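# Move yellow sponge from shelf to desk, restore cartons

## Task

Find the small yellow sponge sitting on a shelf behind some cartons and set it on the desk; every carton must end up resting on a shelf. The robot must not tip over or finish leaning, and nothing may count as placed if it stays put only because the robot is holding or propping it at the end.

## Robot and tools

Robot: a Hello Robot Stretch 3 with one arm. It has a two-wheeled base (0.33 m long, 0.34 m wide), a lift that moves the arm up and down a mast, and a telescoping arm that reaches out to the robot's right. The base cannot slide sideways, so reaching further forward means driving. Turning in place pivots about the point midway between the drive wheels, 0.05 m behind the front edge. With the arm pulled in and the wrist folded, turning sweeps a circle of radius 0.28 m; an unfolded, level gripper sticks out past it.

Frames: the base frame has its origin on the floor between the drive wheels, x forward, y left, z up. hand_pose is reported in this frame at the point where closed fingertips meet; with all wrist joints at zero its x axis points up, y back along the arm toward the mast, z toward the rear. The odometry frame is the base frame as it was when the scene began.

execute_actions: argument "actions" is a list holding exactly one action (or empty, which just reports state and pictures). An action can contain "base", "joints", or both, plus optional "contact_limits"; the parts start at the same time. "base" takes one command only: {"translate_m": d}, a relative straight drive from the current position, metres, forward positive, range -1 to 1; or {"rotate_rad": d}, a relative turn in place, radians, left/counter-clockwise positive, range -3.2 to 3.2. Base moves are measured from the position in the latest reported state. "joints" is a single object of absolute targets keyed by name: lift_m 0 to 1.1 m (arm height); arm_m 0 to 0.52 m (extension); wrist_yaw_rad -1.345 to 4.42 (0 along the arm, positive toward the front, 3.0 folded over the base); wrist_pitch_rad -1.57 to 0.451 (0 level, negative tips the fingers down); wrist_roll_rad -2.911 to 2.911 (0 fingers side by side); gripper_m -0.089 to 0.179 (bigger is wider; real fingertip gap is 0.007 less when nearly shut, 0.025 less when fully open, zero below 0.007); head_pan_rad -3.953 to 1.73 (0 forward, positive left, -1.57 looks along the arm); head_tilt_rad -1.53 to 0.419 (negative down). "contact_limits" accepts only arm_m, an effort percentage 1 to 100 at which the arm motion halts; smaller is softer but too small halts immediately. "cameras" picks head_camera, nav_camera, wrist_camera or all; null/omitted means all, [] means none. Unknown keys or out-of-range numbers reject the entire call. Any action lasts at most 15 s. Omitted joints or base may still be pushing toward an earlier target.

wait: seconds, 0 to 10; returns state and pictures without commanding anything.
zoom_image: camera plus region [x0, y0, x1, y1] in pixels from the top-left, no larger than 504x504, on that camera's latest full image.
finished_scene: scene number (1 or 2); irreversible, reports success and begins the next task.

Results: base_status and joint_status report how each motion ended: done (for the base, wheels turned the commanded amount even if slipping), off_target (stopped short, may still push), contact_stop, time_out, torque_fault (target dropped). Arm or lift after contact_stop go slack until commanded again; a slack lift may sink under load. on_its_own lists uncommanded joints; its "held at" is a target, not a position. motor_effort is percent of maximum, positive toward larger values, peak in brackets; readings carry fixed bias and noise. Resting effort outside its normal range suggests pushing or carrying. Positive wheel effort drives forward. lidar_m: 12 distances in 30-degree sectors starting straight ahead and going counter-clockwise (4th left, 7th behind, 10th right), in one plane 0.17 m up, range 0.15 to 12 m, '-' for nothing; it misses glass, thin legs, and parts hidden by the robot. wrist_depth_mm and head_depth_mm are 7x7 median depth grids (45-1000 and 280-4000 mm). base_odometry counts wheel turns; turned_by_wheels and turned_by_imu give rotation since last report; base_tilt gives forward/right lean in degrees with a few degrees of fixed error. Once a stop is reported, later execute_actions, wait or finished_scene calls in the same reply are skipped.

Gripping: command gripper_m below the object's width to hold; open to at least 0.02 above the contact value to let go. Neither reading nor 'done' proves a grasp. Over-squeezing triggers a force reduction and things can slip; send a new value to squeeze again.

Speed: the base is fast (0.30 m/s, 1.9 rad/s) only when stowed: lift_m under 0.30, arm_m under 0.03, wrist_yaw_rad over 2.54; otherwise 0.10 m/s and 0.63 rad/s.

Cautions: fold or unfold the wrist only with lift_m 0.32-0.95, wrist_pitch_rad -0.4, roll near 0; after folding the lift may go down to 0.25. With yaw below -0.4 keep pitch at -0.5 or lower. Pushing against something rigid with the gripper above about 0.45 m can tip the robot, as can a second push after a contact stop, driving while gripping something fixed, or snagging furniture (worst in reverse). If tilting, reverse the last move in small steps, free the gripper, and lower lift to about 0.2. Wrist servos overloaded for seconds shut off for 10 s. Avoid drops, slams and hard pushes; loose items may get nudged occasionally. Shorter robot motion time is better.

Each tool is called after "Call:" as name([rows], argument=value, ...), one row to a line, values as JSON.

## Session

Call:
execute_actions(actions=[])

Scene clock: 0.00 s.
base_odometry: x=+0.000 y=+0.000 heading=+0.000 (m, m, rad; odometry frame)
turned_by_wheels: +0.000 (rad since the last result)
turned_by_imu: +0.000 (rad since the last result)
base_tilt: forward=+1.3 right=+1.1 (deg)
lidar_m: 1.92 1.76 1.81 1.50 1.49 1.65 2.24 2.09 2.32 2.28 2.27 2.50
head_depth_mm: 2230 2503 2537 2554 2563 2579 2227 / 2228 2413 2429 2455 2478 2464 2249 / 2224 2335 2353 2348 1898 2350 2001 / 2196 2252 2265 2283 1893 2305 2242 / 2132 2183 2181 2197 1903 2208 2204 / 2079 2095 2104 2108 1930 2142 2142 / 1999 2021 2047 2043 1708 2085 2076
base_status: not commanded
joint_positions: lift_m=+0.304 arm_m=+0.001 wrist_yaw_rad=+2.881 wrist_pitch_rad=-0.317 wrist_roll_rad=-0.002 gripper_m=+0.037 head_pan_rad=-0.015 head_tilt_rad=+0.013
joint_status: not commanded
motor_effort: left_wheel=+0 right_wheel=+0 lift_m=+37 arm_m=+0 wrist_yaw_rad=+0 wrist_pitch_rad=+10 wrist_roll_rad=+0 gripper_m=+0 head_pan_rad=+0 head_tilt_rad=+2 (%)
hand_pose: x=+0.0396 y=+0.0823 z=+0.3400 quat_wxyz=(+0.202, +0.706, +0.020, +0.679) (m; base frame)
wrist_depth_mm: - - - - - - - / - - - - - - - / - - - - - - - / - 962 974 962 963 950 929 / 755 762 748 753 740 742 743 / 618 - 619 597 632 597 613 / 515 - 496 508 494 507 513
pictures: head_camera (sideways: a quarter turn clockwise sets it upright), nav_camera (sideways: a quarter turn counterclockwise sets it upright), wrist_camera
Images, in order (width x height): head_camera 896x504, nav_camera 672x504, wrist_camera 644x364.

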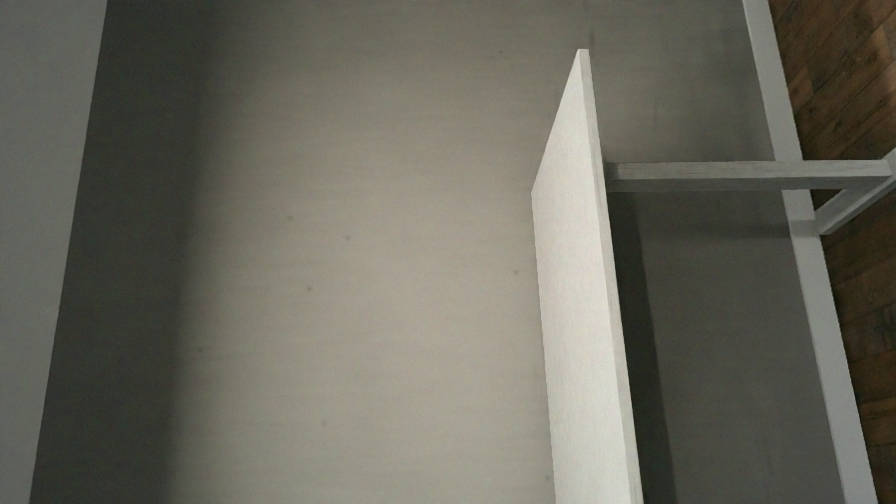

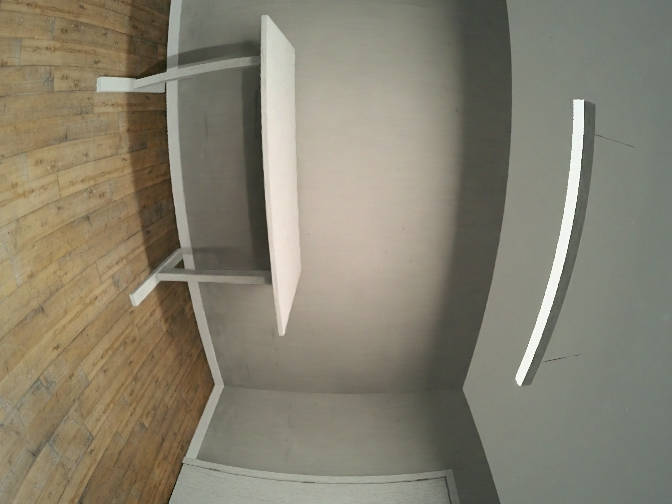

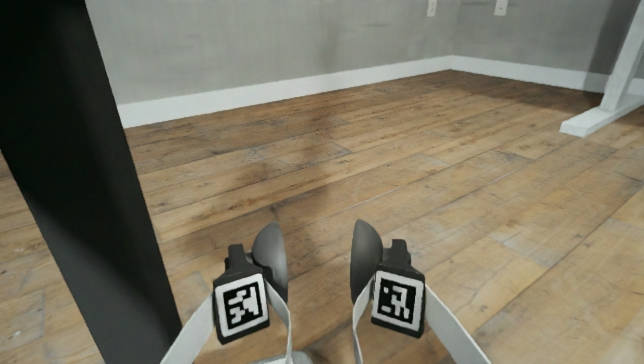

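Call:
execute_actions([
  {"joints":{"head_pan_rad":-2.78,"head_tilt_rad":-0.2,"lift_m":0.26}},
], cameras=["head_camera","nav_camera"])

Scene clock: 5.13 s.
base_odometry: x=+0.000 y=+0.000 heading=+0.000 (m, m, rad; odometry frame)
turned_by_wheels: +0.000 (rad since the last result)
turned_by_imu: +0.001 (rad since the last result)
base_tilt: forward=+1.3 right=+1.0 (deg)
lidar_m: 1.92 1.76 1.82 1.49 1.49 1.65 2.24 2.08 2.32 2.28 2.27 2.50
head_depth_mm: 2223 2331 2386 2539 2617 2150 1683 / 2239 2333 2394 2531 2635 2160 1682 / 2250 2326 2398 2541 2668 2169 1683 / 2251 2328 2477 2569 2672 2202 1696 / 2297 2380 2506 2590 2723 2191 1694 / 2289 2401 2505 2615 2731 2186 1695 / 2303 2393 2511 2614 2699 2221 1686
base_status: not commanded
joint_positions: lift_m=+0.260 arm_m=+0.001 wrist_yaw_rad=+2.881 wrist_pitch_rad=-0.318 wrist_roll_rad=-0.002 gripper_m=+0.037 head_pan_rad=-2.773 head_tilt_rad=-0.197
joint_status: all done
motor_effort: left_wheel=+0(0) right_wheel=+1(1) lift_m=+22(31) arm_m=+0(0) wrist_yaw_rad=+0(0) wrist_pitch_rad=+10(10) wrist_roll_rad=+1(0) gripper_m=+1(0) head_pan_rad=-4(48) head_tilt_rad=-1(14) (%)
hand_pose: x=+0.0396 y=+0.0822 z=+0.2963 quat_wxyz=(+0.202, +0.706, +0.020, +0.679) (m; base frame)
wrist_depth_mm: - - - - - - - / - - - - - - - / - - - - - - - / - 866 881 848 877 880 866 / 703 671 677 679 676 671 666 / 551 - 552 542 562 550 530 / 469 - - 475 445 463 462
pictures: head_camera (sideways: a quarter turn clockwise sets it upright), nav_camera (sideways: a quarter turn counterclockwise sets it upright)
Images, in order (width x height): head_camera 896x504, nav_camera 672x504.

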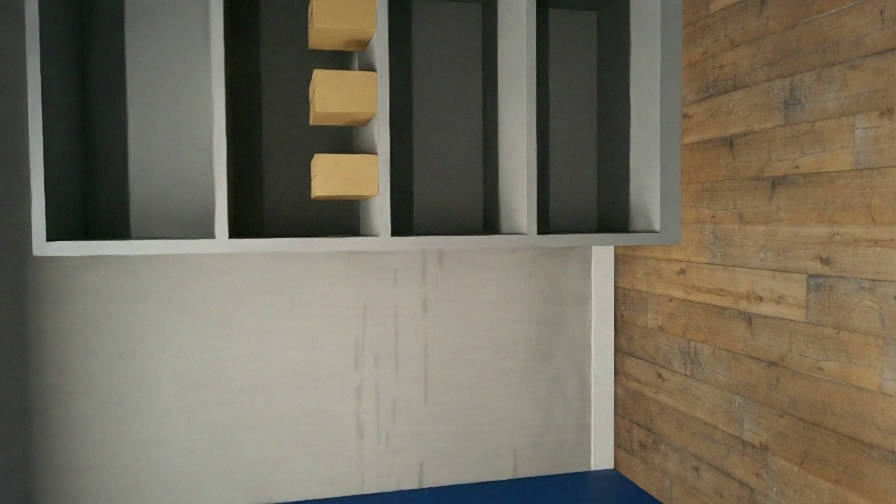

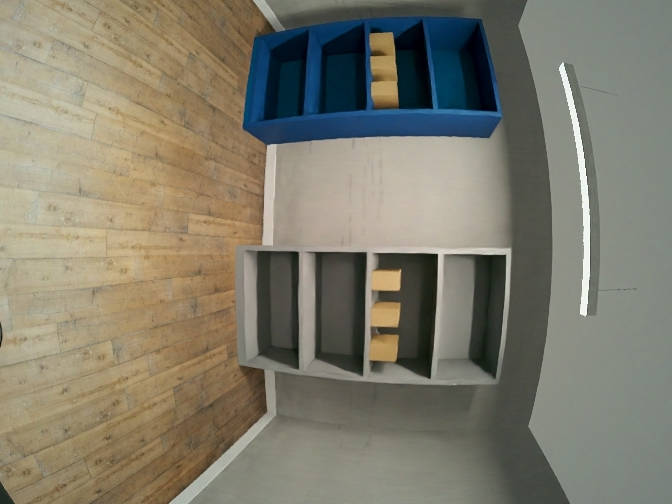

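Call:
execute_actions([
  {"base":{"rotate_rad":-1.65},"joints":{"head_pan_rad":-1.5,"head_tilt_rad":-0.1}},
], cameras=[])

Call:
execute_actions([
  {"base":{"translate_m":0.49}},
], cameras=["head_camera"])

Call:
execute_actions([
  {"joints":{"head_pan_rad":-0.75}},
], cameras=["head_camera"])

Scene clock: 20.50 s.
base_odometry: x=+0.000 y=+0.000 heading=-1.650 (m, m, rad; odometry frame)
turned_by_wheels: -1.650 (rad since the last result)
turned_by_imu: -1.630 (rad since the last result)
base_tilt: forward=+1.2 right=+1.0 (deg)
lidar_m: 2.30 2.27 2.42 1.92 1.76 1.90 1.51 1.49 1.60 2.25 2.09 2.31
head_depth_mm: 2290 2329 2374 2425 2459 2370 1856 / 2576 2661 2734 2833 2864 2490 1868 / 2561 2636 2674 2785 2853 2512 1873 / 2476 2223 2342 2291 2442 2347 1867 / 2388 2433 2510 2528 2607 2382 1878 / 2312 2358 2418 2439 2518 2389 1868 / 2271 2294 2353 2355 2426 2274 1875
base_status: done
joint_positions: lift_m=+0.260 arm_m=+0.001 wrist_yaw_rad=+2.881 wrist_pitch_rad=-0.318 wrist_roll_rad=-0.002 gripper_m=+0.037 head_pan_rad=-1.507 head_tilt_rad=-0.112
joint_status: all done
motor_effort: left_wheel=+1(8) right_wheel=-1(7) lift_m=+22(22) arm_m=+0(1) wrist_yaw_rad=+0(1) wrist_pitch_rad=+10(10) wrist_roll_rad=+0(0) gripper_m=+0(0) head_pan_rad=+4(47) head_tilt_rad=+4(12) (%)
hand_pose: x=+0.0396 y=+0.0822 z=+0.2963 quat_wxyz=(+0.202, +0.706, +0.020, +0.679) (m; base frame)
wrist_depth_mm: - - - - - - - / - - - - - - - / - - - - - - - / - 866 858 858 846 850 880 / 691 684 664 666 683 660 658 / 551 - 555 544 566 546 540 / 473 - - 469 445 465 457
pictures: none
No camera images: the call's "cameras" was empty. Leave "cameras" out to get every camera's image.

Scene clock: 23.80 s.
base_odometry: x=-0.039 y=-0.488 heading=-1.650 (m, m, rad; odometry frame)
turned_by_wheels: +0.000 (rad since the last result)
turned_by_imu: +0.003 (rad since the last result)
base_tilt: forward=+1.3 right=+1.2 (deg)
lidar_m: 1.84 1.82 1.94 1.98 2.40 2.08 1.96 1.93 2.09 1.93 1.97 2.33
head_depth_mm: 2541 2603 2650 2776 2844 2361 1856 / 2418 2269 2269 2245 2396 2308 1860 / 2338 2399 2441 2247 2556 2360 1872 / 2266 2315 2383 2346 2465 2353 1881 / 2202 2250 2305 2002 2111 2252 1873 / 2149 2163 2245 2275 2369 2406 1871 / 2074 2133 2177 2256 2305 2348 1890
base_status: done
joint_positions: lift_m=+0.260 arm_m=+0.001 wrist_yaw_rad=+2.881 wrist_pitch_rad=-0.318 wrist_roll_rad=-0.002 gripper_m=+0.037 head_pan_rad=-1.507 head_tilt_rad=-0.112
joint_status: not commanded
motor_effort: left_wheel=+0(7) right_wheel=-1(5) lift_m=+22(22) arm_m=+0(0) wrist_yaw_rad=+0(1) wrist_pitch_rad=+10(10) wrist_roll_rad=+0(0) gripper_m=+0(0) head_pan_rad=+3(3) head_tilt_rad=+4(5) (%)
hand_pose: x=+0.0396 y=+0.0822 z=+0.2962 quat_wxyz=(+0.202, +0.706, +0.021, +0.679) (m; base frame)
wrist_depth_mm: - - - - - - - / - - - - - - - / - - - - - - - / - 844 846 901 877 834 823 / 669 679 688 649 667 643 670 / 556 - 559 554 562 530 544 / 466 - - 467 443 462 457
pictures: head_camera (sideways: a quarter turn clockwise sets it upright)
Images, in order (width x height): head_camera 896x504.

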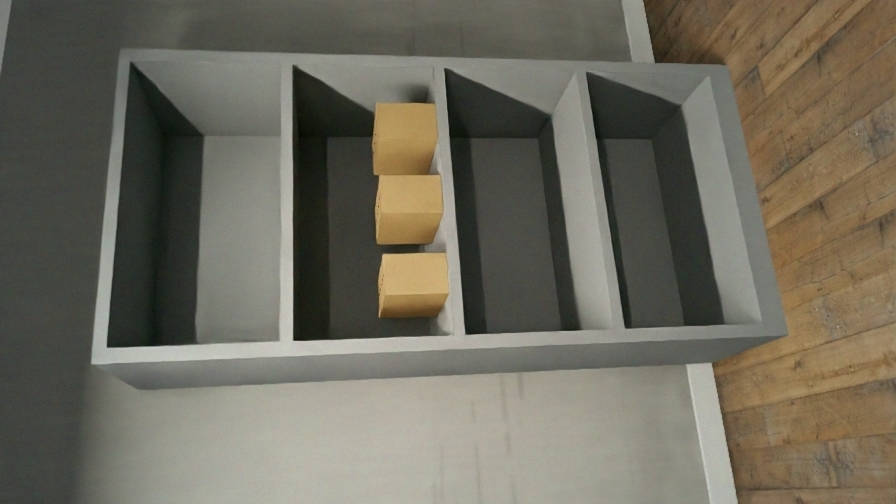

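Scene clock: 24.77 s.
base_odometry: x=-0.039 y=-0.488 heading=-1.650 (m, m, rad; odometry frame)
turned_by_wheels: +0.000 (rad since the last result)
turned_by_imu: +0.000 (rad since the last result)
base_tilt: forward=+1.2 right=+1.2 (deg)
lidar_m: 1.84 1.82 1.95 1.97 2.40 2.08 1.96 1.94 2.08 1.93 1.97 2.33
head_depth_mm: 2090 2145 2192 2245 2328 2374 1847 / 2155 2150 2206 2291 2365 2299 1859 / 2224 2283 2347 2093 2447 2244 1862 / 2344 2385 2451 2323 2583 2356 1868 / 2449 2515 2537 2372 2667 2368 1870 / 2571 2252 2347 2389 2451 2393 1880 / 2521 2565 2573 2611 2651 2525 1887
base_status: not commanded
joint_positions: lift_m=+0.260 arm_m=+0.001 wrist_yaw_rad=+2.881 wrist_pitch_rad=-0.318 wrist_roll_rad=-0.002 gripper_m=+0.037 head_pan_rad=-0.757 head_tilt_rad=-0.112
joint_status: all done
motor_effort: left_wheel=+0(1) right_wheel=-1(1) lift_m=+22(22) arm_m=-1(0) wrist_yaw_rad=-1(0) wrist_pitch_rad=+10(10) wrist_roll_rad=+0(0) gripper_m=+1(0) head_pan_rad=+4(46) head_tilt_rad=+4(4) (%)
hand_pose: x=+0.0396 y=+0.0822 z=+0.2962 quat_wxyz=(+0.202, +0.706, +0.021, +0.679) (m; base frame)
wrist_depth_mm: - - - - - - - / - - - - - - - / - - - - - - - / - 862 847 874 855 854 846 / 683 675 672 682 666 687 668 / 561 - 570 537 573 534 549 / 461 - - 459 448 466 463
pictures: head_camera (sideways: a quarter turn clockwise sets it upright)
Images, in order (width x height): head_camera 896x504.

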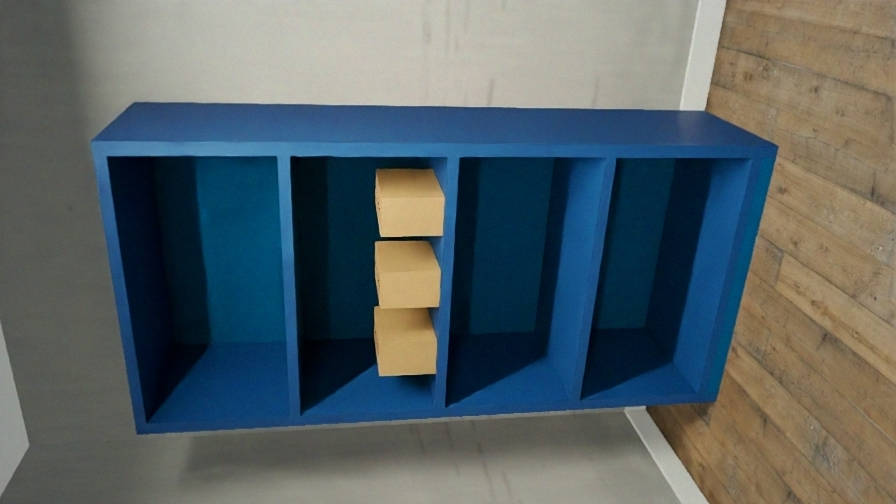

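Call:
zoom_image(camera="head_camera", region=[340, 150, 500, 390])

Region (340, 150, 500, 390) of head_camera's 896x504 image, scaled by 2.100, with more detail than that image has.

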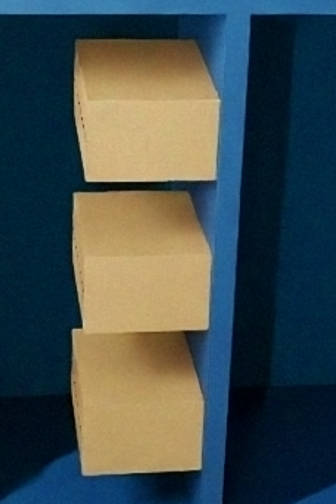

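Call:
execute_actions([
  {"base":{"rotate_rad":-0.57},"joints":{"head_pan_rad":-0.93}},
], cameras=["head_camera"])

Call:
zoom_image(camera="head_camera", region=[340, 60, 500, 350])

Scene clock: 41.17 s.
base_odometry: x=-0.039 y=-0.488 heading=-2.220 (m, m, rad; odometry frame)
turned_by_wheels: -0.570 (rad since the last result)
turned_by_imu: -0.563 (rad since the last result)
base_tilt: forward=+1.4 right=+1.1 (deg)
lidar_m: 2.37 1.86 1.82 1.91 1.97 1.97 2.08 1.98 1.94 2.05 1.93 1.96
head_depth_mm: 2512 2567 2640 2716 2838 2381 1834 / 2396 2295 2327 2281 2428 2334 1853 / 2318 2379 2452 2217 2550 2378 1859 / 2236 2302 2370 2325 2443 2394 1872 / 2177 2213 2277 2068 2137 2219 1877 / 2147 2161 2243 2294 2379 2415 1872 / 2067 2113 2178 2247 2295 2331 1896
base_status: done
joint_positions: lift_m=+0.260 arm_m=+0.001 wrist_yaw_rad=+2.881 wrist_pitch_rad=-0.318 wrist_roll_rad=-0.002 gripper_m=+0.037 head_pan_rad=-0.923 head_tilt_rad=-0.112
joint_status: all done
motor_effort: left_wheel=+1(7) right_wheel=-2(8) lift_m=+22(23) arm_m=-1(0) wrist_yaw_rad=+1(1) wrist_pitch_rad=+10(10) wrist_roll_rad=+1(0) gripper_m=+0(0) head_pan_rad=-4(22) head_tilt_rad=+5(5) (%)
hand_pose: x=+0.0396 y=+0.0822 z=+0.2962 quat_wxyz=(+0.202, +0.706, +0.021, +0.679) (m; base frame)
wrist_depth_mm: - - - - - - - / - - - - - - - / - - - - - - - / - 889 876 864 852 890 862 / 670 690 684 676 686 654 651 / 558 - 561 540 556 546 551 / 456 - - 463 450 457 461
pictures: head_camera (sideways: a quarter turn clockwise sets it upright)
Images, in order (width x height): head_camera 896x504.

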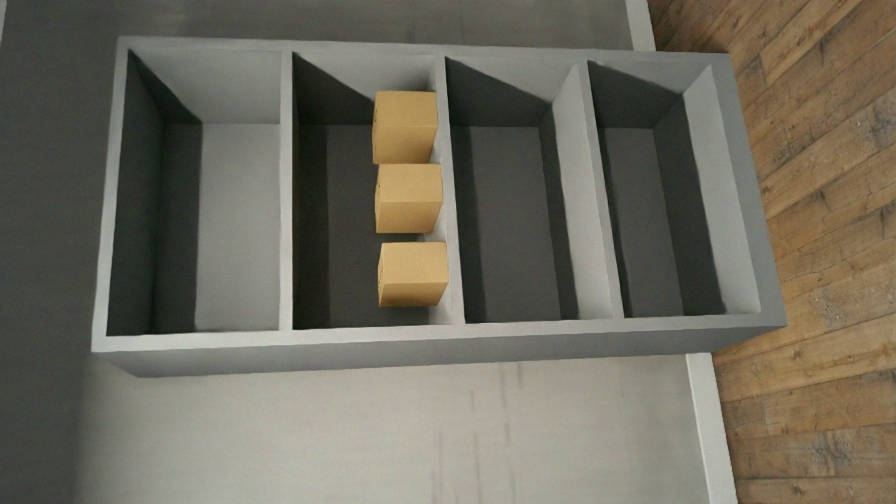

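Region (340, 60, 500, 350) of head_camera's 896x504 image, scaled by 1.738, with more detail than that image has; it fills the left 278 columns of this view, and the rest is white.

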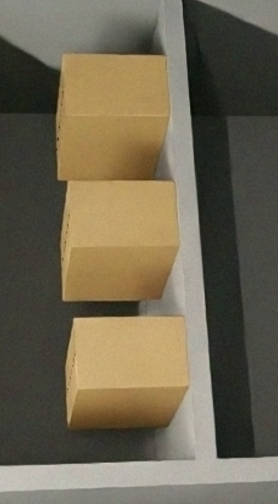

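No sign there. Heading toward the blue shelf.

Call:
execute_actions([
  {"base":{"translate_m":0.9},"joints":{"head_pan_rad":-0.15,"head_tilt_rad":-0.15}},
], cameras=["head_camera"])

Scene clock: 48.90 s.
base_odometry: x=-0.583 y=-1.206 heading=-2.220 (m, m, rad; odometry frame)
turned_by_wheels: +0.000 (rad since the last result)
turned_by_imu: +0.006 (rad since the last result)
base_tilt: forward=+1.1 right=+1.1 (deg)
lidar_m: 1.47 1.34 1.32 1.39 2.00 2.68 2.97 2.49 2.44 2.10 1.45 1.16
head_depth_mm: 1402 1419 1480 1128 1599 1385 1621 / 1462 1482 1557 1263 1680 1391 1678 / 1529 1545 1626 1231 1752 1469 1677 / 1571 1633 1706 1391 1818 1549 1688 / 1508 1526 1613 1349 1712 1619 1674 / 1336 1347 1423 1448 1539 1583 1664 / 1696 1772 1797 1837 1865 1893 1792
base_status: done
joint_positions: lift_m=+0.260 arm_m=+0.001 wrist_yaw_rad=+2.881 wrist_pitch_rad=-0.318 wrist_roll_rad=-0.002 gripper_m=+0.037 head_pan_rad=-0.157 head_tilt_rad=-0.149
joint_status: all done
motor_effort: left_wheel=+1(8) right_wheel=-1(5) lift_m=+22(22) arm_m=+0(1) wrist_yaw_rad=-1(0) wrist_pitch_rad=+10(10) wrist_roll_rad=+0(0) gripper_m=+0(1) head_pan_rad=+4(43) head_tilt_rad=+0(4) (%)
hand_pose: x=+0.0396 y=+0.0822 z=+0.2962 quat_wxyz=(+0.202, +0.706, +0.021, +0.679) (m; base frame)
wrist_depth_mm: - - - - - - - / - - - - - - - / - - - - - - - / - 863 854 862 852 862 830 / 687 667 686 668 667 655 668 / 560 - 562 544 568 539 540 / 458 - - 461 445 469 464
pictures: head_camera (sideways: a quarter turn clockwise sets it upright)
Images, in order (width x height): head_camera 896x504.

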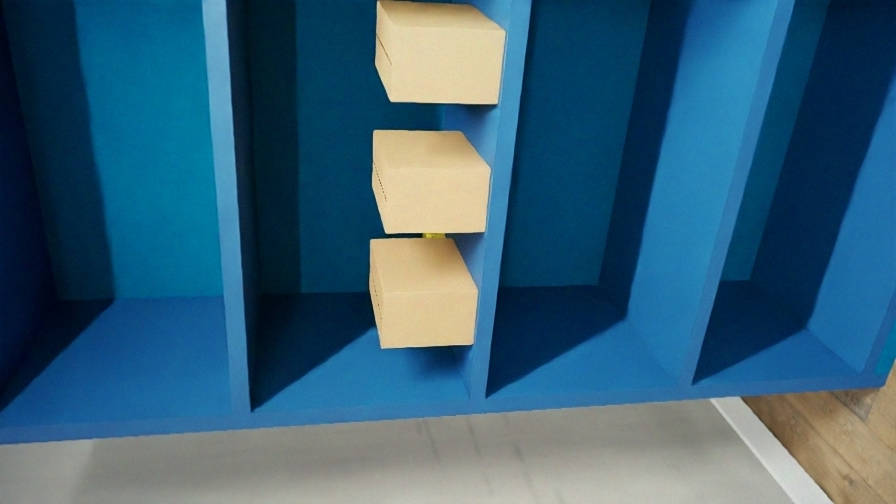

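Call:
execute_actions([
  {"base":{"rotate_rad":0.29},"joints":{"wrist_pitch_rad":-0.4}},
], cameras=[])

Call:
execute_actions([
  {"base":{"translate_m":0.92},"joints":{"head_pan_rad":-1.57,"head_tilt_rad":-0.3}},
], cameras=[])

Call:
execute_actions([
  {"base":{"rotate_rad":0.67},"joints":{"lift_m":0.45}},
], cameras=["head_camera"])

Call:
execute_actions([
  {"joints":{"lift_m":0.98,"wrist_yaw_rad":0,"gripper_m":0.179}},
], cameras=[])

Call:
execute_actions([
  {"joints":{"wrist_pitch_rad":0}},
], cameras=["wrist_camera","nav_camera"])

Scene clock: 66.13 s.
base_odometry: x=-0.583 y=-1.206 heading=-1.930 (m, m, rad; odometry frame)
turned_by_wheels: +0.290 (rad since the last result)
turned_by_imu: +0.288 (rad since the last result)
base_tilt: forward=+1.1 right=+1.0 (deg)
lidar_m: 1.44 1.32 1.33 1.63 3.12 2.97 2.68 2.44 2.09 1.45 1.16 1.54
head_depth_mm: 1528 1567 1628 1319 1727 1448 1677 / 1478 1502 1588 1325 1708 1599 1679 / 1348 1371 1446 1483 1553 1596 1628 / 1753 1800 1858 1929 1977 2054 1790 / 1582 1645 1680 1734 1792 1839 1779 / 1458 1494 1534 1578 1617 1655 1678 / 1338 1376 1404 1437 1479 1519 1553
base_status: done
joint_positions: lift_m=+0.260 arm_m=+0.001 wrist_yaw_rad=+2.881 wrist_pitch_rad=-0.414 wrist_roll_rad=-0.002 gripper_m=+0.037 head_pan_rad=-0.157 head_tilt_rad=-0.149
joint_status: all done
motor_effort: left_wheel=-2(7) right_wheel=+3(9) lift_m=+23(22) arm_m=-1(1) wrist_yaw_rad=-2(1) wrist_pitch_rad=+9(11) wrist_roll_rad=+0(0) gripper_m=+0(0) head_pan_rad=+4(4) head_tilt_rad=+0(0) (%)
hand_pose: x=+0.0368 y=+0.0716 z=+0.2741 quat_wxyz=(+0.234, +0.704, +0.054, +0.668) (m; base frame)
wrist_depth_mm: - - - - - - - / - - - - - - - / - 951 975 944 923 976 929 / 714 720 720 729 696 715 706 / 582 - 589 582 586 564 578 / 487 - - 495 502 484 483 / 452 - - 417 408 419 423
pictures: none
No camera images: the call's "cameras" was empty. Leave "cameras" out to get every camera's image.

Scene clock: 70.90 s.
base_odometry: x=-0.906 y=-2.067 heading=-1.930 (m, m, rad; odometry frame)
turned_by_wheels: +0.000 (rad since the last result)
turned_by_imu: +0.006 (rad since the last result)
base_tilt: forward=+1.3 right=+1.1 (deg)
lidar_m: 0.66 0.61 0.61 0.75 1.51 3.33 3.45 3.13 1.69 0.87 1.03 0.61
head_depth_mm: 1446 1544 1665 1796 1941 1897 1522 / 735 783 838 892 961 1760 1439 / 772 851 895 889 1019 1056 1142 / 757 956 787 747 1161 1132 959 / 644 1073 794 766 1285 1134 909 / 637 1033 1042 651 683 1140 910 / 629 971 993 597 624 1140 913
base_status: done
joint_positions: lift_m=+0.260 arm_m=+0.001 wrist_yaw_rad=+2.881 wrist_pitch_rad=-0.415 wrist_roll_rad=-0.002 gripper_m=+0.037 head_pan_rad=-1.563 head_tilt_rad=-0.296
joint_status: all done
motor_effort: left_wheel=-1(4) right_wheel=+2(11) lift_m=+23(22) arm_m=-1(0) wrist_yaw_rad=-1(0) wrist_pitch_rad=+9(10) wrist_roll_rad=+1(0) gripper_m=+0(0) head_pan_rad=-3(50) head_tilt_rad=-1(11) (%)
hand_pose: x=+0.0368 y=+0.0714 z=+0.2738 quat_wxyz=(+0.235, +0.704, +0.055, +0.668) (m; base frame)
wrist_depth_mm: - - 887 726 622 540 472 / - - 981 791 651 568 494 / - 890 935 802 717 618 523 / 715 745 732 722 685 616 559 / 590 - 570 582 577 574 550 / 499 - - 498 499 485 497 / 446 - - 415 405 418 422
pictures: none
No camera images: the call's "cameras" was empty. Leave "cameras" out to get every camera's image.

Scene clock: 73.47 s.
base_odometry: x=-0.906 y=-2.067 heading=-1.260 (m, m, rad; odometry frame)
turned_by_wheels: +0.670 (rad since the last result)
turned_by_imu: +0.664 (rad since the last result)
base_tilt: forward=+1.1 right=+1.1 (deg)
lidar_m: 0.60 0.63 0.85 2.20 3.37 3.27 2.53 0.87 0.91 0.76 0.61 0.63
head_depth_mm: 672 929 760 608 619 1119 898 / 666 931 975 809 675 1125 902 / 659 929 966 599 622 1129 904 / 650 930 783 587 617 1136 904 / 645 932 979 809 651 1131 909 / 637 869 860 814 685 834 821 / 553 589 584 584 617 673 1309
base_status: done
joint_positions: lift_m=+0.450 arm_m=+0.001 wrist_yaw_rad=+2.881 wrist_pitch_rad=-0.416 wrist_roll_rad=-0.002 gripper_m=+0.037 head_pan_rad=-1.563 head_tilt_rad=-0.297
joint_status: all done
motor_effort: left_wheel=-1(7) right_wheel=+2(10) lift_m=+50(53) arm_m=+0(0) wrist_yaw_rad=+0(0) wrist_pitch_rad=+9(10) wrist_roll_rad=+0(1) gripper_m=+0(1) head_pan_rad=-4(4) head_tilt_rad=-1(1) (%)
hand_pose: x=+0.0367 y=+0.0713 z=+0.4627 quat_wxyz=(+0.235, +0.704, +0.055, +0.668) (m; base frame)
wrist_depth_mm: - - - - - 769 571 / - - - - - 755 578 / - - - - - 786 608 / - - - - - 810 610 / 884 - 856 841 871 797 629 / 734 - 755 743 739 709 635 / 643 611 622 623 624 648 611
pictures: head_camera (sideways: a quarter turn clockwise sets it upright)
Images, in order (width x height): head_camera 896x504.

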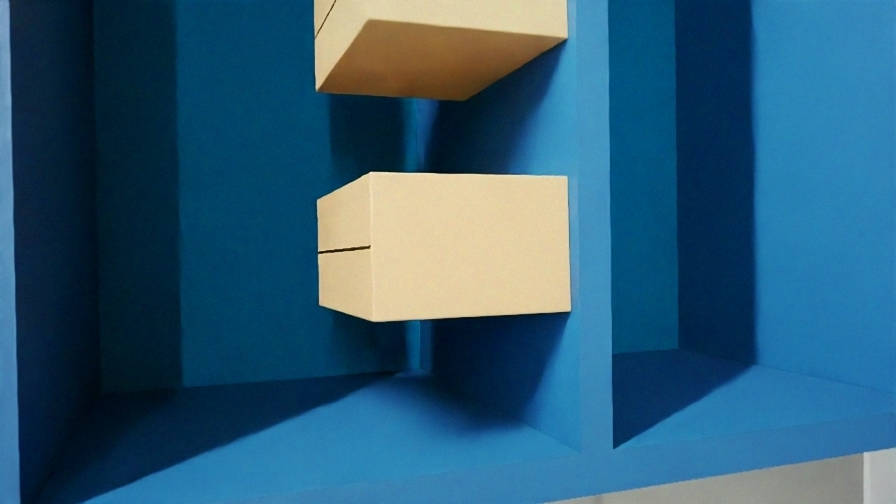

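Scene clock: 79.13 s.
base_odometry: x=-0.906 y=-2.067 heading=-1.260 (m, m, rad; odometry frame)
turned_by_wheels: +0.000 (rad since the last result)
turned_by_imu: +0.001 (rad since the last result)
base_tilt: forward=+1.3 right=+1.1 (deg)
lidar_m: 0.60 0.62 0.85 2.20 3.35 3.26 2.53 0.87 0.91 0.76 0.61 0.63
head_depth_mm: 673 930 760 606 619 1159 - / 667 931 976 813 674 1166 - / 659 929 971 598 622 1178 - / 651 931 784 586 617 1174 907 / 645 931 982 811 651 1134 908 / 636 873 865 811 687 832 756 / 555 589 585 582 618 674 1305
base_status: not commanded
joint_positions: lift_m=+0.980 arm_m=+0.001 wrist_yaw_rad=+0.003 wrist_pitch_rad=-0.416 wrist_roll_rad=-0.002 gripper_m=+0.179 head_pan_rad=-1.563 head_tilt_rad=-0.297
joint_status: all done
motor_effort: left_wheel=-2(1) right_wheel=+3(3) lift_m=+50(52) arm_m=+0(0) wrist_yaw_rad=-2(2) wrist_pitch_rad=+10(10) wrist_roll_rad=+0(0) gripper_m=+0(86) head_pan_rad=-4(3) head_tilt_rad=-1(1) (%)
hand_pose: x=-0.0209 y=-0.3704 z=+0.9927 quat_wxyz=(+0.693, +0.147, -0.691, -0.145) (m; base frame)
wrist_depth_mm: 308 414 328 318 511 325 334 / 708 365 346 342 401 347 363 / 787 356 656 891 878 900 707 / 798 429 841 960 970 959 775 / 816 471 810 871 862 901 799 / 737 513 710 750 732 734 718 / - - 634 628 620 653 -
pictures: none
No camera images: the call's "cameras" was empty. Leave "cameras" out to get every camera's image.

Scene clock: 80.17 s.
base_odometry: x=-0.906 y=-2.067 heading=-1.260 (m, m, rad; odometry frame)
turned_by_wheels: +0.000 (rad since the last result)
turned_by_imu: +0.000 (rad since the last result)
base_tilt: forward=+1.3 right=+1.1 (deg)
lidar_m: 0.60 0.63 0.85 2.20 3.35 3.28 2.53 0.87 0.91 0.76 0.61 0.63
head_depth_mm: 673 925 763 607 615 1127 - / 667 929 978 811 675 - - / 659 930 972 599 616 - - / 653 931 784 586 617 1152 905 / 647 928 979 810 651 1129 906 / 637 875 862 813 652 832 822 / 552 589 585 583 619 673 1308
base_status: not commanded
joint_positions: lift_m=+0.980 arm_m=+0.001 wrist_yaw_rad=+0.003 wrist_pitch_rad=-0.024 wrist_roll_rad=-0.002 gripper_m=+0.179 head_pan_rad=-1.563 head_tilt_rad=-0.297
joint_status: all done
motor_effort: left_wheel=-1(1) right_wheel=+2(3) lift_m=+50(50) arm_m=+0(1) wrist_yaw_rad=-2(3) wrist_pitch_rad=+15(15) wrist_roll_rad=+0(0) gripper_m=+1(0) head_pan_rad=-4(4) head_tilt_rad=+0(1) (%)
hand_pose: x=-0.0207 y=-0.4013 z=+1.0880 quat_wxyz=(+0.708, +0.010, -0.706, -0.008) (m; base frame)
wrist_depth_mm: 317 415 747 761 742 780 740 / 707 405 737 761 751 761 742 / 692 406 572 350 532 351 434 / 740 396 563 362 546 359 437 / 755 400 404 371 429 375 432 / 742 364 369 368 368 371 372 / - 406 814 886 921 910 -
pictures: nav_camera (sideways: a quarter turn counterclockwise sets it upright), wrist_camera
Images, in order (width x height): nav_camera 672x504, wrist_camera 644x364.

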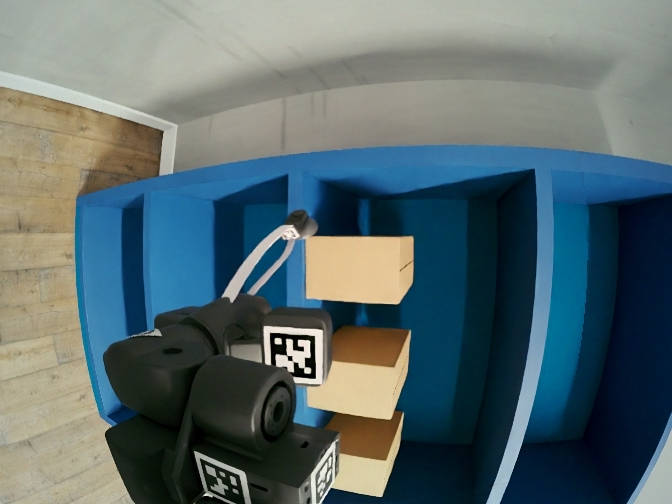

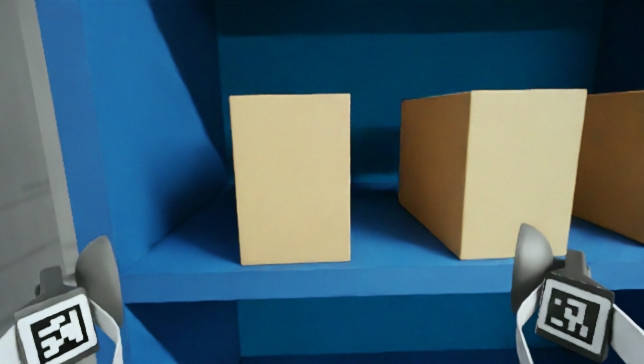

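Call:
execute_actions([
  {"base":{"translate_m":0.028},"joints":{"arm_m":0.15}},
], cameras=["wrist_camera"])

Scene clock: 87.63 s.
base_odometry: x=-0.897 y=-2.094 heading=-1.260 (m, m, rad; odometry frame)
turned_by_wheels: +0.000 (rad since the last result)
turned_by_imu: +0.001 (rad since the last result)
base_tilt: forward=+1.3 right=+1.1 (deg)
lidar_m: 0.58 0.60 0.81 2.10 3.37 3.30 2.55 0.89 0.95 0.64 0.60 0.60
head_depth_mm: 673 928 782 690 - - 876 / 665 928 984 977 - - 875 / 660 927 961 581 - - 876 / 653 929 783 579 616 1131 905 / 645 929 987 927 684 1095 906 / 628 742 731 724 650 708 729 / 493 514 542 576 1117 1217 1338
base_status: done
joint_positions: lift_m=+0.980 arm_m=+0.150 wrist_yaw_rad=+0.002 wrist_pitch_rad=-0.023 wrist_roll_rad=-0.002 gripper_m=+0.179 head_pan_rad=-1.563 head_tilt_rad=-0.297
joint_status: all done
motor_effort: left_wheel=-1(4) right_wheel=+3(7) lift_m=+50(50) arm_m=+6(7) wrist_yaw_rad=-2(2) wrist_pitch_rad=+14(15) wrist_roll_rad=+0(0) gripper_m=+0(0) head_pan_rad=-4(4) head_tilt_rad=-1(1) (%)
hand_pose: x=-0.0210 y=-0.5502 z=+1.0883 quat_wxyz=(+0.708, +0.009, -0.706, -0.008) (m; base frame)
wrist_depth_mm: 246 353 613 605 600 615 615 / 241 354 581 599 616 634 253 / 243 351 196 199 201 324 222 / 241 347 204 206 209 325 222 / 241 344 211 210 214 350 224 / - 322 218 218 287 319 220 / - 257 232 225 228 247 -
pictures: wrist_camera
Images, in order (width x height): wrist_camera 644x364.

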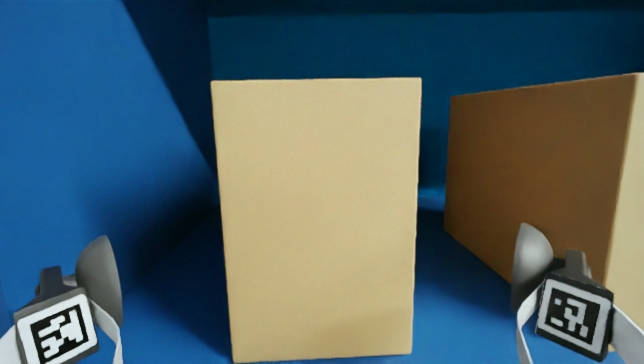

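Call:
execute_actions([
  {"joints":{"arm_m":0.258},"contact_limits":{"arm_m":20}},
], cameras=[])

Call:
execute_actions([
  {"joints":{"gripper_m":0.08}},
], cameras=["wrist_camera"])

Call:
execute_actions([
  {"joints":{"lift_m":1.0}},
], cameras=["wrist_camera"])

Scene clock: 95.83 s.
base_odometry: x=-0.897 y=-2.094 heading=-1.260 (m, m, rad; odometry frame)
turned_by_wheels: +0.000 (rad since the last result)
turned_by_imu: +0.001 (rad since the last result)
base_tilt: forward=+1.2 right=+1.1 (deg)
lidar_m: 0.58 0.60 0.81 2.10 3.34 3.31 2.56 0.89 0.95 0.64 0.60 0.60
head_depth_mm: 674 925 786 - 1143 1120 898 / 666 926 984 - - 1120 904 / 661 929 959 - - 1124 904 / 652 929 783 579 618 1130 908 / 645 929 985 993 683 1093 908 / 627 743 734 723 652 707 731 / 492 513 540 577 1111 1220 1333
base_status: not commanded
joint_positions: lift_m=+0.980 arm_m=+0.258 wrist_yaw_rad=+0.002 wrist_pitch_rad=-0.023 wrist_roll_rad=-0.002 gripper_m=+0.179 head_pan_rad=-1.563 head_tilt_rad=-0.297
joint_status: all done
motor_effort: left_wheel=-2(1) right_wheel=+3(2) lift_m=+50(50) arm_m=+6(3) wrist_yaw_rad=-2(2) wrist_pitch_rad=+14(14) wrist_roll_rad=+0(0) gripper_m=+0(0) head_pan_rad=-4(4) head_tilt_rad=-1(1) (%)
contact_limits: arm_m 20 (drawing in: default 30, maximum 49; extending or still: default 41, maximum 67)
hand_pose: x=-0.0210 y=-0.6582 z=+1.0883 quat_wxyz=(+0.708, +0.009, -0.706, -0.008) (m; base frame)
wrist_depth_mm: 249 337 490 494 507 503 514 / 234 86 87 88 89 91 249 / 243 88 90 91 92 94 217 / 241 91 92 93 95 97 216 / 243 94 95 96 98 100 218 / - 97 98 100 101 102 201 / - 100 101 103 105 107 -
pictures: none
No camera images: the call's "cameras" was empty. Leave "cameras" out to get every camera's image.

Scene clock: 97.30 s.
base_odometry: x=-0.897 y=-2.094 heading=-1.260 (m, m, rad; odometry frame)
turned_by_wheels: +0.000 (rad since the last result)
turned_by_imu: +0.000 (rad since the last result)
base_tilt: forward=+1.3 right=+1.0 (deg)
lidar_m: 0.58 0.60 0.81 2.09 3.37 3.31 2.55 0.89 0.95 0.65 0.60 0.60
head_depth_mm: 674 927 783 - 1149 1118 898 / 666 926 988 - - 1125 903 / 660 926 957 - - 1124 905 / 653 930 785 604 646 1129 904 / 646 929 987 964 682 1094 907 / 626 742 734 723 650 704 729 / 493 513 542 577 1112 1225 1330
base_status: not commanded
joint_positions: lift_m=+0.980 arm_m=+0.258 wrist_yaw_rad=+0.002 wrist_pitch_rad=-0.023 wrist_roll_rad=-0.002 gripper_m=+0.081 head_pan_rad=-1.563 head_tilt_rad=-0.297
joint_status: all done
motor_effort: left_wheel=-2(1) right_wheel=+3(2) lift_m=+50(50) arm_m=+6(5) wrist_yaw_rad=-2(2) wrist_pitch_rad=+14(14) wrist_roll_rad=+0(0) gripper_m=-26(98) head_pan_rad=-4(3) head_tilt_rad=-1(1) (%)
hand_pose: x=-0.0210 y=-0.6582 z=+1.0883 quat_wxyz=(+0.708, +0.009, -0.706, -0.008) (m; base frame)
wrist_depth_mm: 247 360 507 503 496 514 500 / 246 110 110 110 112 274 249 / 245 113 113 114 115 276 215 / 243 286 116 117 118 283 218 / 243 285 120 122 122 283 218 / 241 123 123 124 126 127 219 / 229 129 128 129 131 236 212
pictures: wrist_camera
Images, in order (width x height): wrist_camera 644x364.

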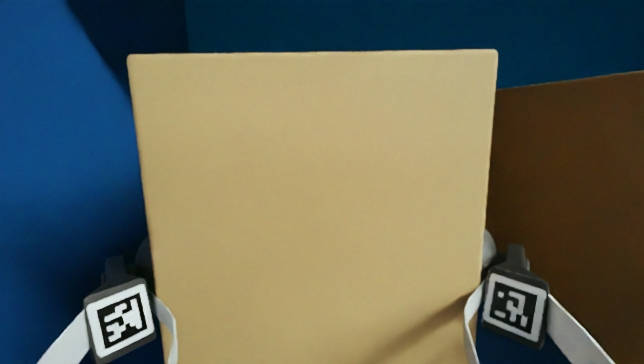

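Scene clock: 98.23 s.
base_odometry: x=-0.897 y=-2.094 heading=-1.260 (m, m, rad; odometry frame)
turned_by_wheels: +0.000 (rad since the last result)
turned_by_imu: +0.000 (rad since the last result)
base_tilt: forward=+1.3 right=+1.1 (deg)
lidar_m: 0.58 0.60 0.81 2.10 3.37 3.28 2.55 0.89 0.95 0.64 0.60 0.60
head_depth_mm: 674 927 872 - 679 1122 898 / 668 926 973 - 1146 1125 902 / 658 925 961 - 1161 1128 903 / 652 930 731 606 647 1130 905 / 645 930 988 925 682 1091 905 / 626 740 733 722 651 705 729 / 493 513 540 576 1113 1219 1333
base_status: not commanded
joint_positions: lift_m=+0.999 arm_m=+0.258 wrist_yaw_rad=+0.002 wrist_pitch_rad=-0.030 wrist_roll_rad=-0.002 gripper_m=+0.084 head_pan_rad=-1.563 head_tilt_rad=-0.297
joint_status: all done
motor_effort: left_wheel=-1(2) right_wheel=+3(3) lift_m=+51(50) arm_m=+6(5) wrist_yaw_rad=-2(1) wrist_pitch_rad=+18(18) wrist_roll_rad=+0(0) gripper_m=-24(26) head_pan_rad=-3(4) head_tilt_rad=-1(1) (%)
hand_pose: x=-0.0210 y=-0.6580 z=+1.1065 quat_wxyz=(+0.708, +0.011, -0.706, -0.010) (m; base frame)
wrist_depth_mm: 247 360 505 497 502 516 505 / 246 113 113 114 116 515 525 / 241 286 115 117 118 278 217 / 245 289 119 120 121 279 216 / 242 288 121 122 123 280 216 / 239 123 124 125 126 128 218 / 228 127 127 128 130 261 212
pictures: wrist_camera
Images, in order (width x height): wrist_camera 644x364.

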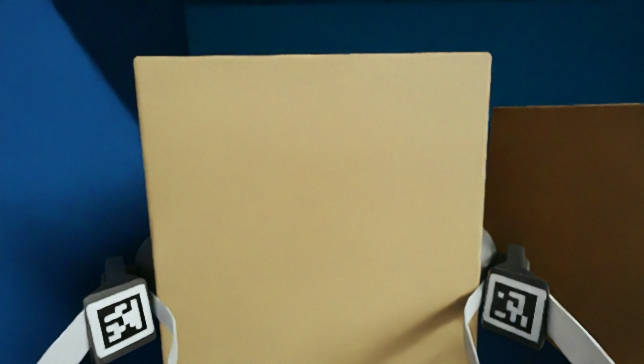

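Call:
execute_actions([
  {"base":{"translate_m":-0.03},"joints":{"arm_m":0.0}},
], cameras=[])

Call:
execute_actions([
  {"joints":{"wrist_yaw_rad":0.65,"head_tilt_rad":-0.65,"head_pan_rad":-1.4}},
], cameras=["nav_camera"])

Scene clock: 111.70 s.
base_odometry: x=-0.907 y=-2.065 heading=-1.260 (m, m, rad; odometry frame)
turned_by_wheels: +0.000 (rad since the last result)
turned_by_imu: +0.002 (rad since the last result)
base_tilt: forward=+1.2 right=+1.0 (deg)
lidar_m: 0.61 0.63 0.85 2.21 3.35 3.27 2.53 0.87 0.91 0.77 0.61 0.63
head_depth_mm: 673 926 761 600 618 1160 - / 664 926 971 351 357 - - / 659 928 978 351 357 - - / 651 927 979 351 360 387 881 / 646 929 986 814 369 1092 909 / 637 883 871 814 686 840 832 / 554 597 592 587 621 667 1311
base_status: done
joint_positions: lift_m=+0.999 arm_m=+0.001 wrist_yaw_rad=+0.001 wrist_pitch_rad=-0.031 wrist_roll_rad=-0.002 gripper_m=+0.096 head_pan_rad=-1.563 head_tilt_rad=-0.297
joint_status: all done
on_its_own: gripper_m is held at +0.095, not at your +0.080, by its stall guard, which is not easing now
motor_effort: left_wheel=-1(4) right_wheel=+2(5) lift_m=+51(51) arm_m=-5(12) wrist_yaw_rad=+0(1) wrist_pitch_rad=+19(19) wrist_roll_rad=+0(1) gripper_m=-19(19) head_pan_rad=-3(3) head_tilt_rad=-1(1) (%)
hand_pose: x=-0.0211 y=-0.4014 z=+1.1061 quat_wxyz=(+0.708, +0.012, -0.706, -0.011) (m; base frame)
wrist_depth_mm: 318 418 731 742 746 749 752 / 322 113 113 114 115 775 765 / 705 337 116 117 118 352 434 / 742 340 119 120 121 361 434 / 773 350 121 122 124 375 439 / 759 124 124 125 127 128 379 / 758 127 127 128 130 910 741
pictures: none
No camera images: the call's "cameras" was empty. Leave "cameras" out to get every camera's image.

Scene clock: 112.97 s.
base_odometry: x=-0.907 y=-2.065 heading=-1.260 (m, m, rad; odometry frame)
turned_by_wheels: +0.000 (rad since the last result)
turned_by_imu: +0.000 (rad since the last result)
base_tilt: forward=+1.2 right=+1.0 (deg)
lidar_m: 0.61 0.63 0.85 2.21 3.35 3.28 2.53 0.87 0.91 0.77 0.61 0.63
head_depth_mm: 859 816 617 1166 - - - / 872 799 644 1174 - - 1172 / 886 804 647 - - - 1190 / 884 782 498 - - 1277 1207 / 643 313 332 365 924 1148 1218 / 496 301 320 355 1593 1404 1217 / 926 291 303 341 1414 1372 1222
base_status: not commanded
joint_positions: lift_m=+0.999 arm_m=+0.001 wrist_yaw_rad=+0.647 wrist_pitch_rad=-0.031 wrist_roll_rad=-0.002 gripper_m=+0.096 head_pan_rad=-1.407 head_tilt_rad=-0.641
joint_status: all done
on_its_own: gripper_m is held at +0.095, not at your +0.080, by its stall guard, which is not easing now
motor_effort: left_wheel=-1(1) right_wheel=+2(3) lift_m=+51(51) arm_m=-5(5) wrist_yaw_rad=+1(4) wrist_pitch_rad=+19(19) wrist_roll_rad=+0(1) gripper_m=-19(20) head_pan_rad=+4(20) head_tilt_rad=-3(21) (%)
hand_pose: x=+0.1325 y=-0.3499 z=+1.1061 quat_wxyz=(+0.675, +0.235, -0.666, +0.214) (m; base frame)
wrist_depth_mm: 462 549 672 902 372 658 608 / 461 113 113 114 115 679 633 / 467 511 116 117 118 698 626 / 474 522 118 120 121 694 643 / 486 528 121 122 124 468 499 / 484 124 124 126 127 128 350 / 482 127 127 129 129 808 299
pictures: nav_camera (sideways: a quarter turn counterclockwise sets it upright)
Images, in order (width x height): nav_camera 672x504.

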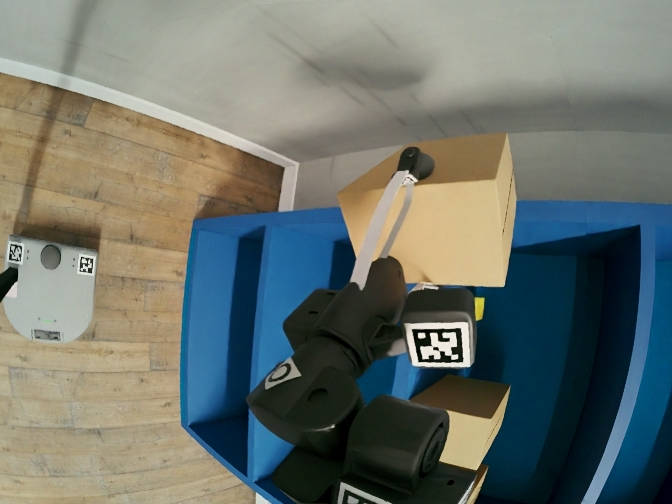

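Call:
execute_actions([
  {"base":{"rotate_rad":0.3},"joints":{"lift_m":0.88}},
], cameras=[])

Call:
execute_actions([
  {"base":{"translate_m":-0.1},"joints":{"lift_m":0.7}},
], cameras=[])

Call:
execute_actions([
  {"base":{"rotate_rad":-0.3},"joints":{"lift_m":0.55,"wrist_yaw_rad":0}},
], cameras=["head_camera"])

Scene clock: 121.60 s.
base_odometry: x=-0.907 y=-2.065 heading=-0.960 (m, m, rad; odometry frame)
turned_by_wheels: +0.300 (rad since the last result)
turned_by_imu: +0.299 (rad since the last result)
base_tilt: forward=+1.1 right=+0.9 (deg)
lidar_m: 0.61 0.72 1.28 3.35 3.59 3.14 1.69 0.87 1.03 0.61 0.69 0.61
head_depth_mm: 755 776 617 1144 962 875 - / 533 633 643 1004 967 1307 - / 941 604 674 783 875 - - / 1008 1128 1270 893 460 - 1194 / 991 1089 1089 388 436 1356 1221 / 866 927 456 372 409 1317 1219 / 763 816 461 373 969 1118 1174
base_status: done
joint_positions: lift_m=+0.880 arm_m=+0.001 wrist_yaw_rad=+0.648 wrist_pitch_rad=-0.032 wrist_roll_rad=-0.002 gripper_m=+0.096 head_pan_rad=-1.407 head_tilt_rad=-0.642
joint_status: all done
on_its_own: gripper_m is held at +0.095, not at your +0.080, by its stall guard, which is not easing now
motor_effort: left_wheel=-1(6) right_wheel=+3(7) lift_m=+23(47) arm_m=-5(5) wrist_yaw_rad=+1(1) wrist_pitch_rad=+19(19) wrist_roll_rad=+0(1) gripper_m=-19(19) head_pan_rad=+3(3) head_tilt_rad=-3(3) (%)
hand_pose: x=+0.1327 y=-0.3497 z=+0.9869 quat_wxyz=(+0.675, +0.236, -0.665, +0.215) (m; base frame)
wrist_depth_mm: 381 432 500 591 716 787 295 / 388 114 113 114 116 778 301 / 393 425 116 117 118 787 312 / 404 431 119 120 121 812 319 / 414 442 121 123 123 823 332 / 410 123 124 125 127 128 351 / 412 128 127 128 130 921 418
pictures: none
No camera images: the call's "cameras" was empty. Leave "cameras" out to get every camera's image.

Scene clock: 124.17 s.
base_odometry: x=-0.964 y=-1.983 heading=-0.960 (m, m, rad; odometry frame)
turned_by_wheels: +0.000 (rad since the last result)
turned_by_imu: +0.000 (rad since the last result)
base_tilt: forward=+1.1 right=+1.2 (deg)
lidar_m: 0.70 0.83 1.48 3.35 3.48 3.02 1.59 0.78 1.00 0.62 0.80 0.70
head_depth_mm: 852 774 593 1134 964 879 1142 / 838 819 618 1176 968 1258 1165 / 649 718 647 1027 970 1288 1189 / 538 600 659 786 889 595 - / 1019 1144 1302 1453 518 528 1211 / 1005 1085 1175 648 521 493 1199 / 888 948 1014 1035 1081 1286 1223
base_status: done
joint_positions: lift_m=+0.700 arm_m=+0.001 wrist_yaw_rad=+0.648 wrist_pitch_rad=-0.032 wrist_roll_rad=-0.002 gripper_m=+0.096 head_pan_rad=-1.407 head_tilt_rad=-0.642
joint_status: all done
on_its_own: gripper_m is held at +0.095, not at your +0.080, by its stall guard, which is not easing now
motor_effort: left_wheel=-1(3) right_wheel=+2(2) lift_m=+23(20) arm_m=-5(6) wrist_yaw_rad=+1(0) wrist_pitch_rad=+19(19) wrist_roll_rad=+0(0) gripper_m=-19(20) head_pan_rad=+3(4) head_tilt_rad=-2(3) (%)
hand_pose: x=+0.1327 y=-0.3497 z=+0.8069 quat_wxyz=(+0.675, +0.236, -0.665, +0.214) (m; base frame)
wrist_depth_mm: 457 508 596 722 847 344 394 / 466 114 113 114 116 353 534 / 474 500 116 117 119 372 557 / 484 519 119 120 121 386 604 / 486 528 121 122 124 414 610 / 493 124 124 125 126 128 630 / 501 126 127 128 130 447 509
pictures: none
No camera images: the call's "cameras" was empty. Leave "cameras" out to get every camera's image.

Scene clock: 126.37 s.
base_odometry: x=-0.964 y=-1.983 heading=-1.260 (m, m, rad; odometry frame)
turned_by_wheels: -0.300 (rad since the last result)
turned_by_imu: -0.297 (rad since the last result)
base_tilt: forward=+1.1 right=+1.0 (deg)
lidar_m: 0.70 0.73 0.99 2.57 3.86 3.18 2.43 0.79 0.78 1.00 0.62 0.73
head_depth_mm: 796 603 572 1136 963 1232 1157 / 851 820 616 1151 736 612 1149 / 859 797 619 1168 735 626 922 / 874 791 623 1177 970 1289 1195 / 875 827 650 1114 973 1256 1198 / 724 744 651 834 889 1086 1214 / 575 595 627 763 1546 1409 1222
base_status: done
joint_positions: lift_m=+0.550 arm_m=+0.001 wrist_yaw_rad=+0.002 wrist_pitch_rad=-0.032 wrist_roll_rad=-0.002 gripper_m=+0.096 head_pan_rad=-1.407 head_tilt_rad=-0.642
joint_status: all done
on_its_own: gripper_m is held at +0.095, not at your +0.080, by its stall guard, which is not easing now
motor_effort: left_wheel=+1(3) right_wheel=-1(8) lift_m=+23(21) arm_m=-5(5) wrist_yaw_rad=-2(5) wrist_pitch_rad=+19(19) wrist_roll_rad=+0(0) gripper_m=-19(19) head_pan_rad=+3(3) head_tilt_rad=-3(3) (%)
hand_pose: x=-0.0209 y=-0.4014 z=+0.6569 quat_wxyz=(+0.708, +0.012, -0.706, -0.011) (m; base frame)
wrist_depth_mm: 407 609 708 720 723 729 651 / 405 114 114 114 116 759 662 / 402 490 116 118 118 776 654 / 400 487 118 120 121 805 656 / 404 480 121 122 123 477 518 / 373 124 124 125 127 128 367 / 338 127 128 128 130 891 600
pictures: head_camera (sideways: a quarter turn clockwise sets it upright)
Images, in order (width x height): head_camera 896x504.

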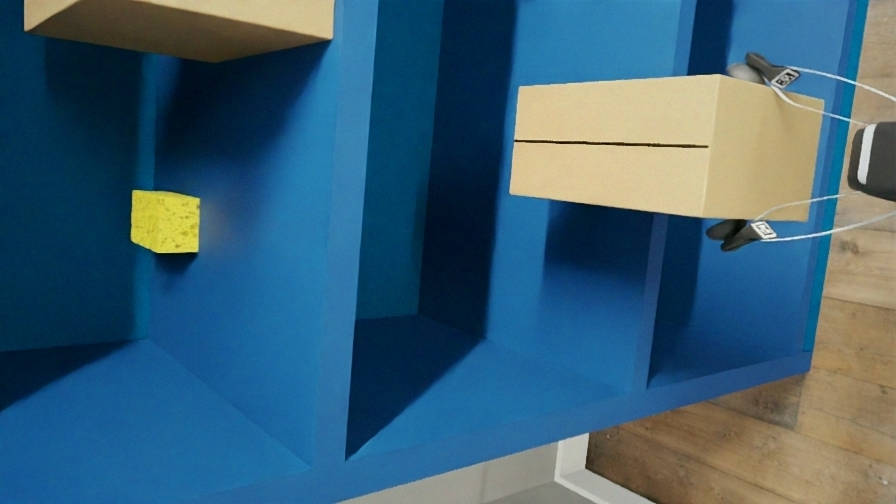

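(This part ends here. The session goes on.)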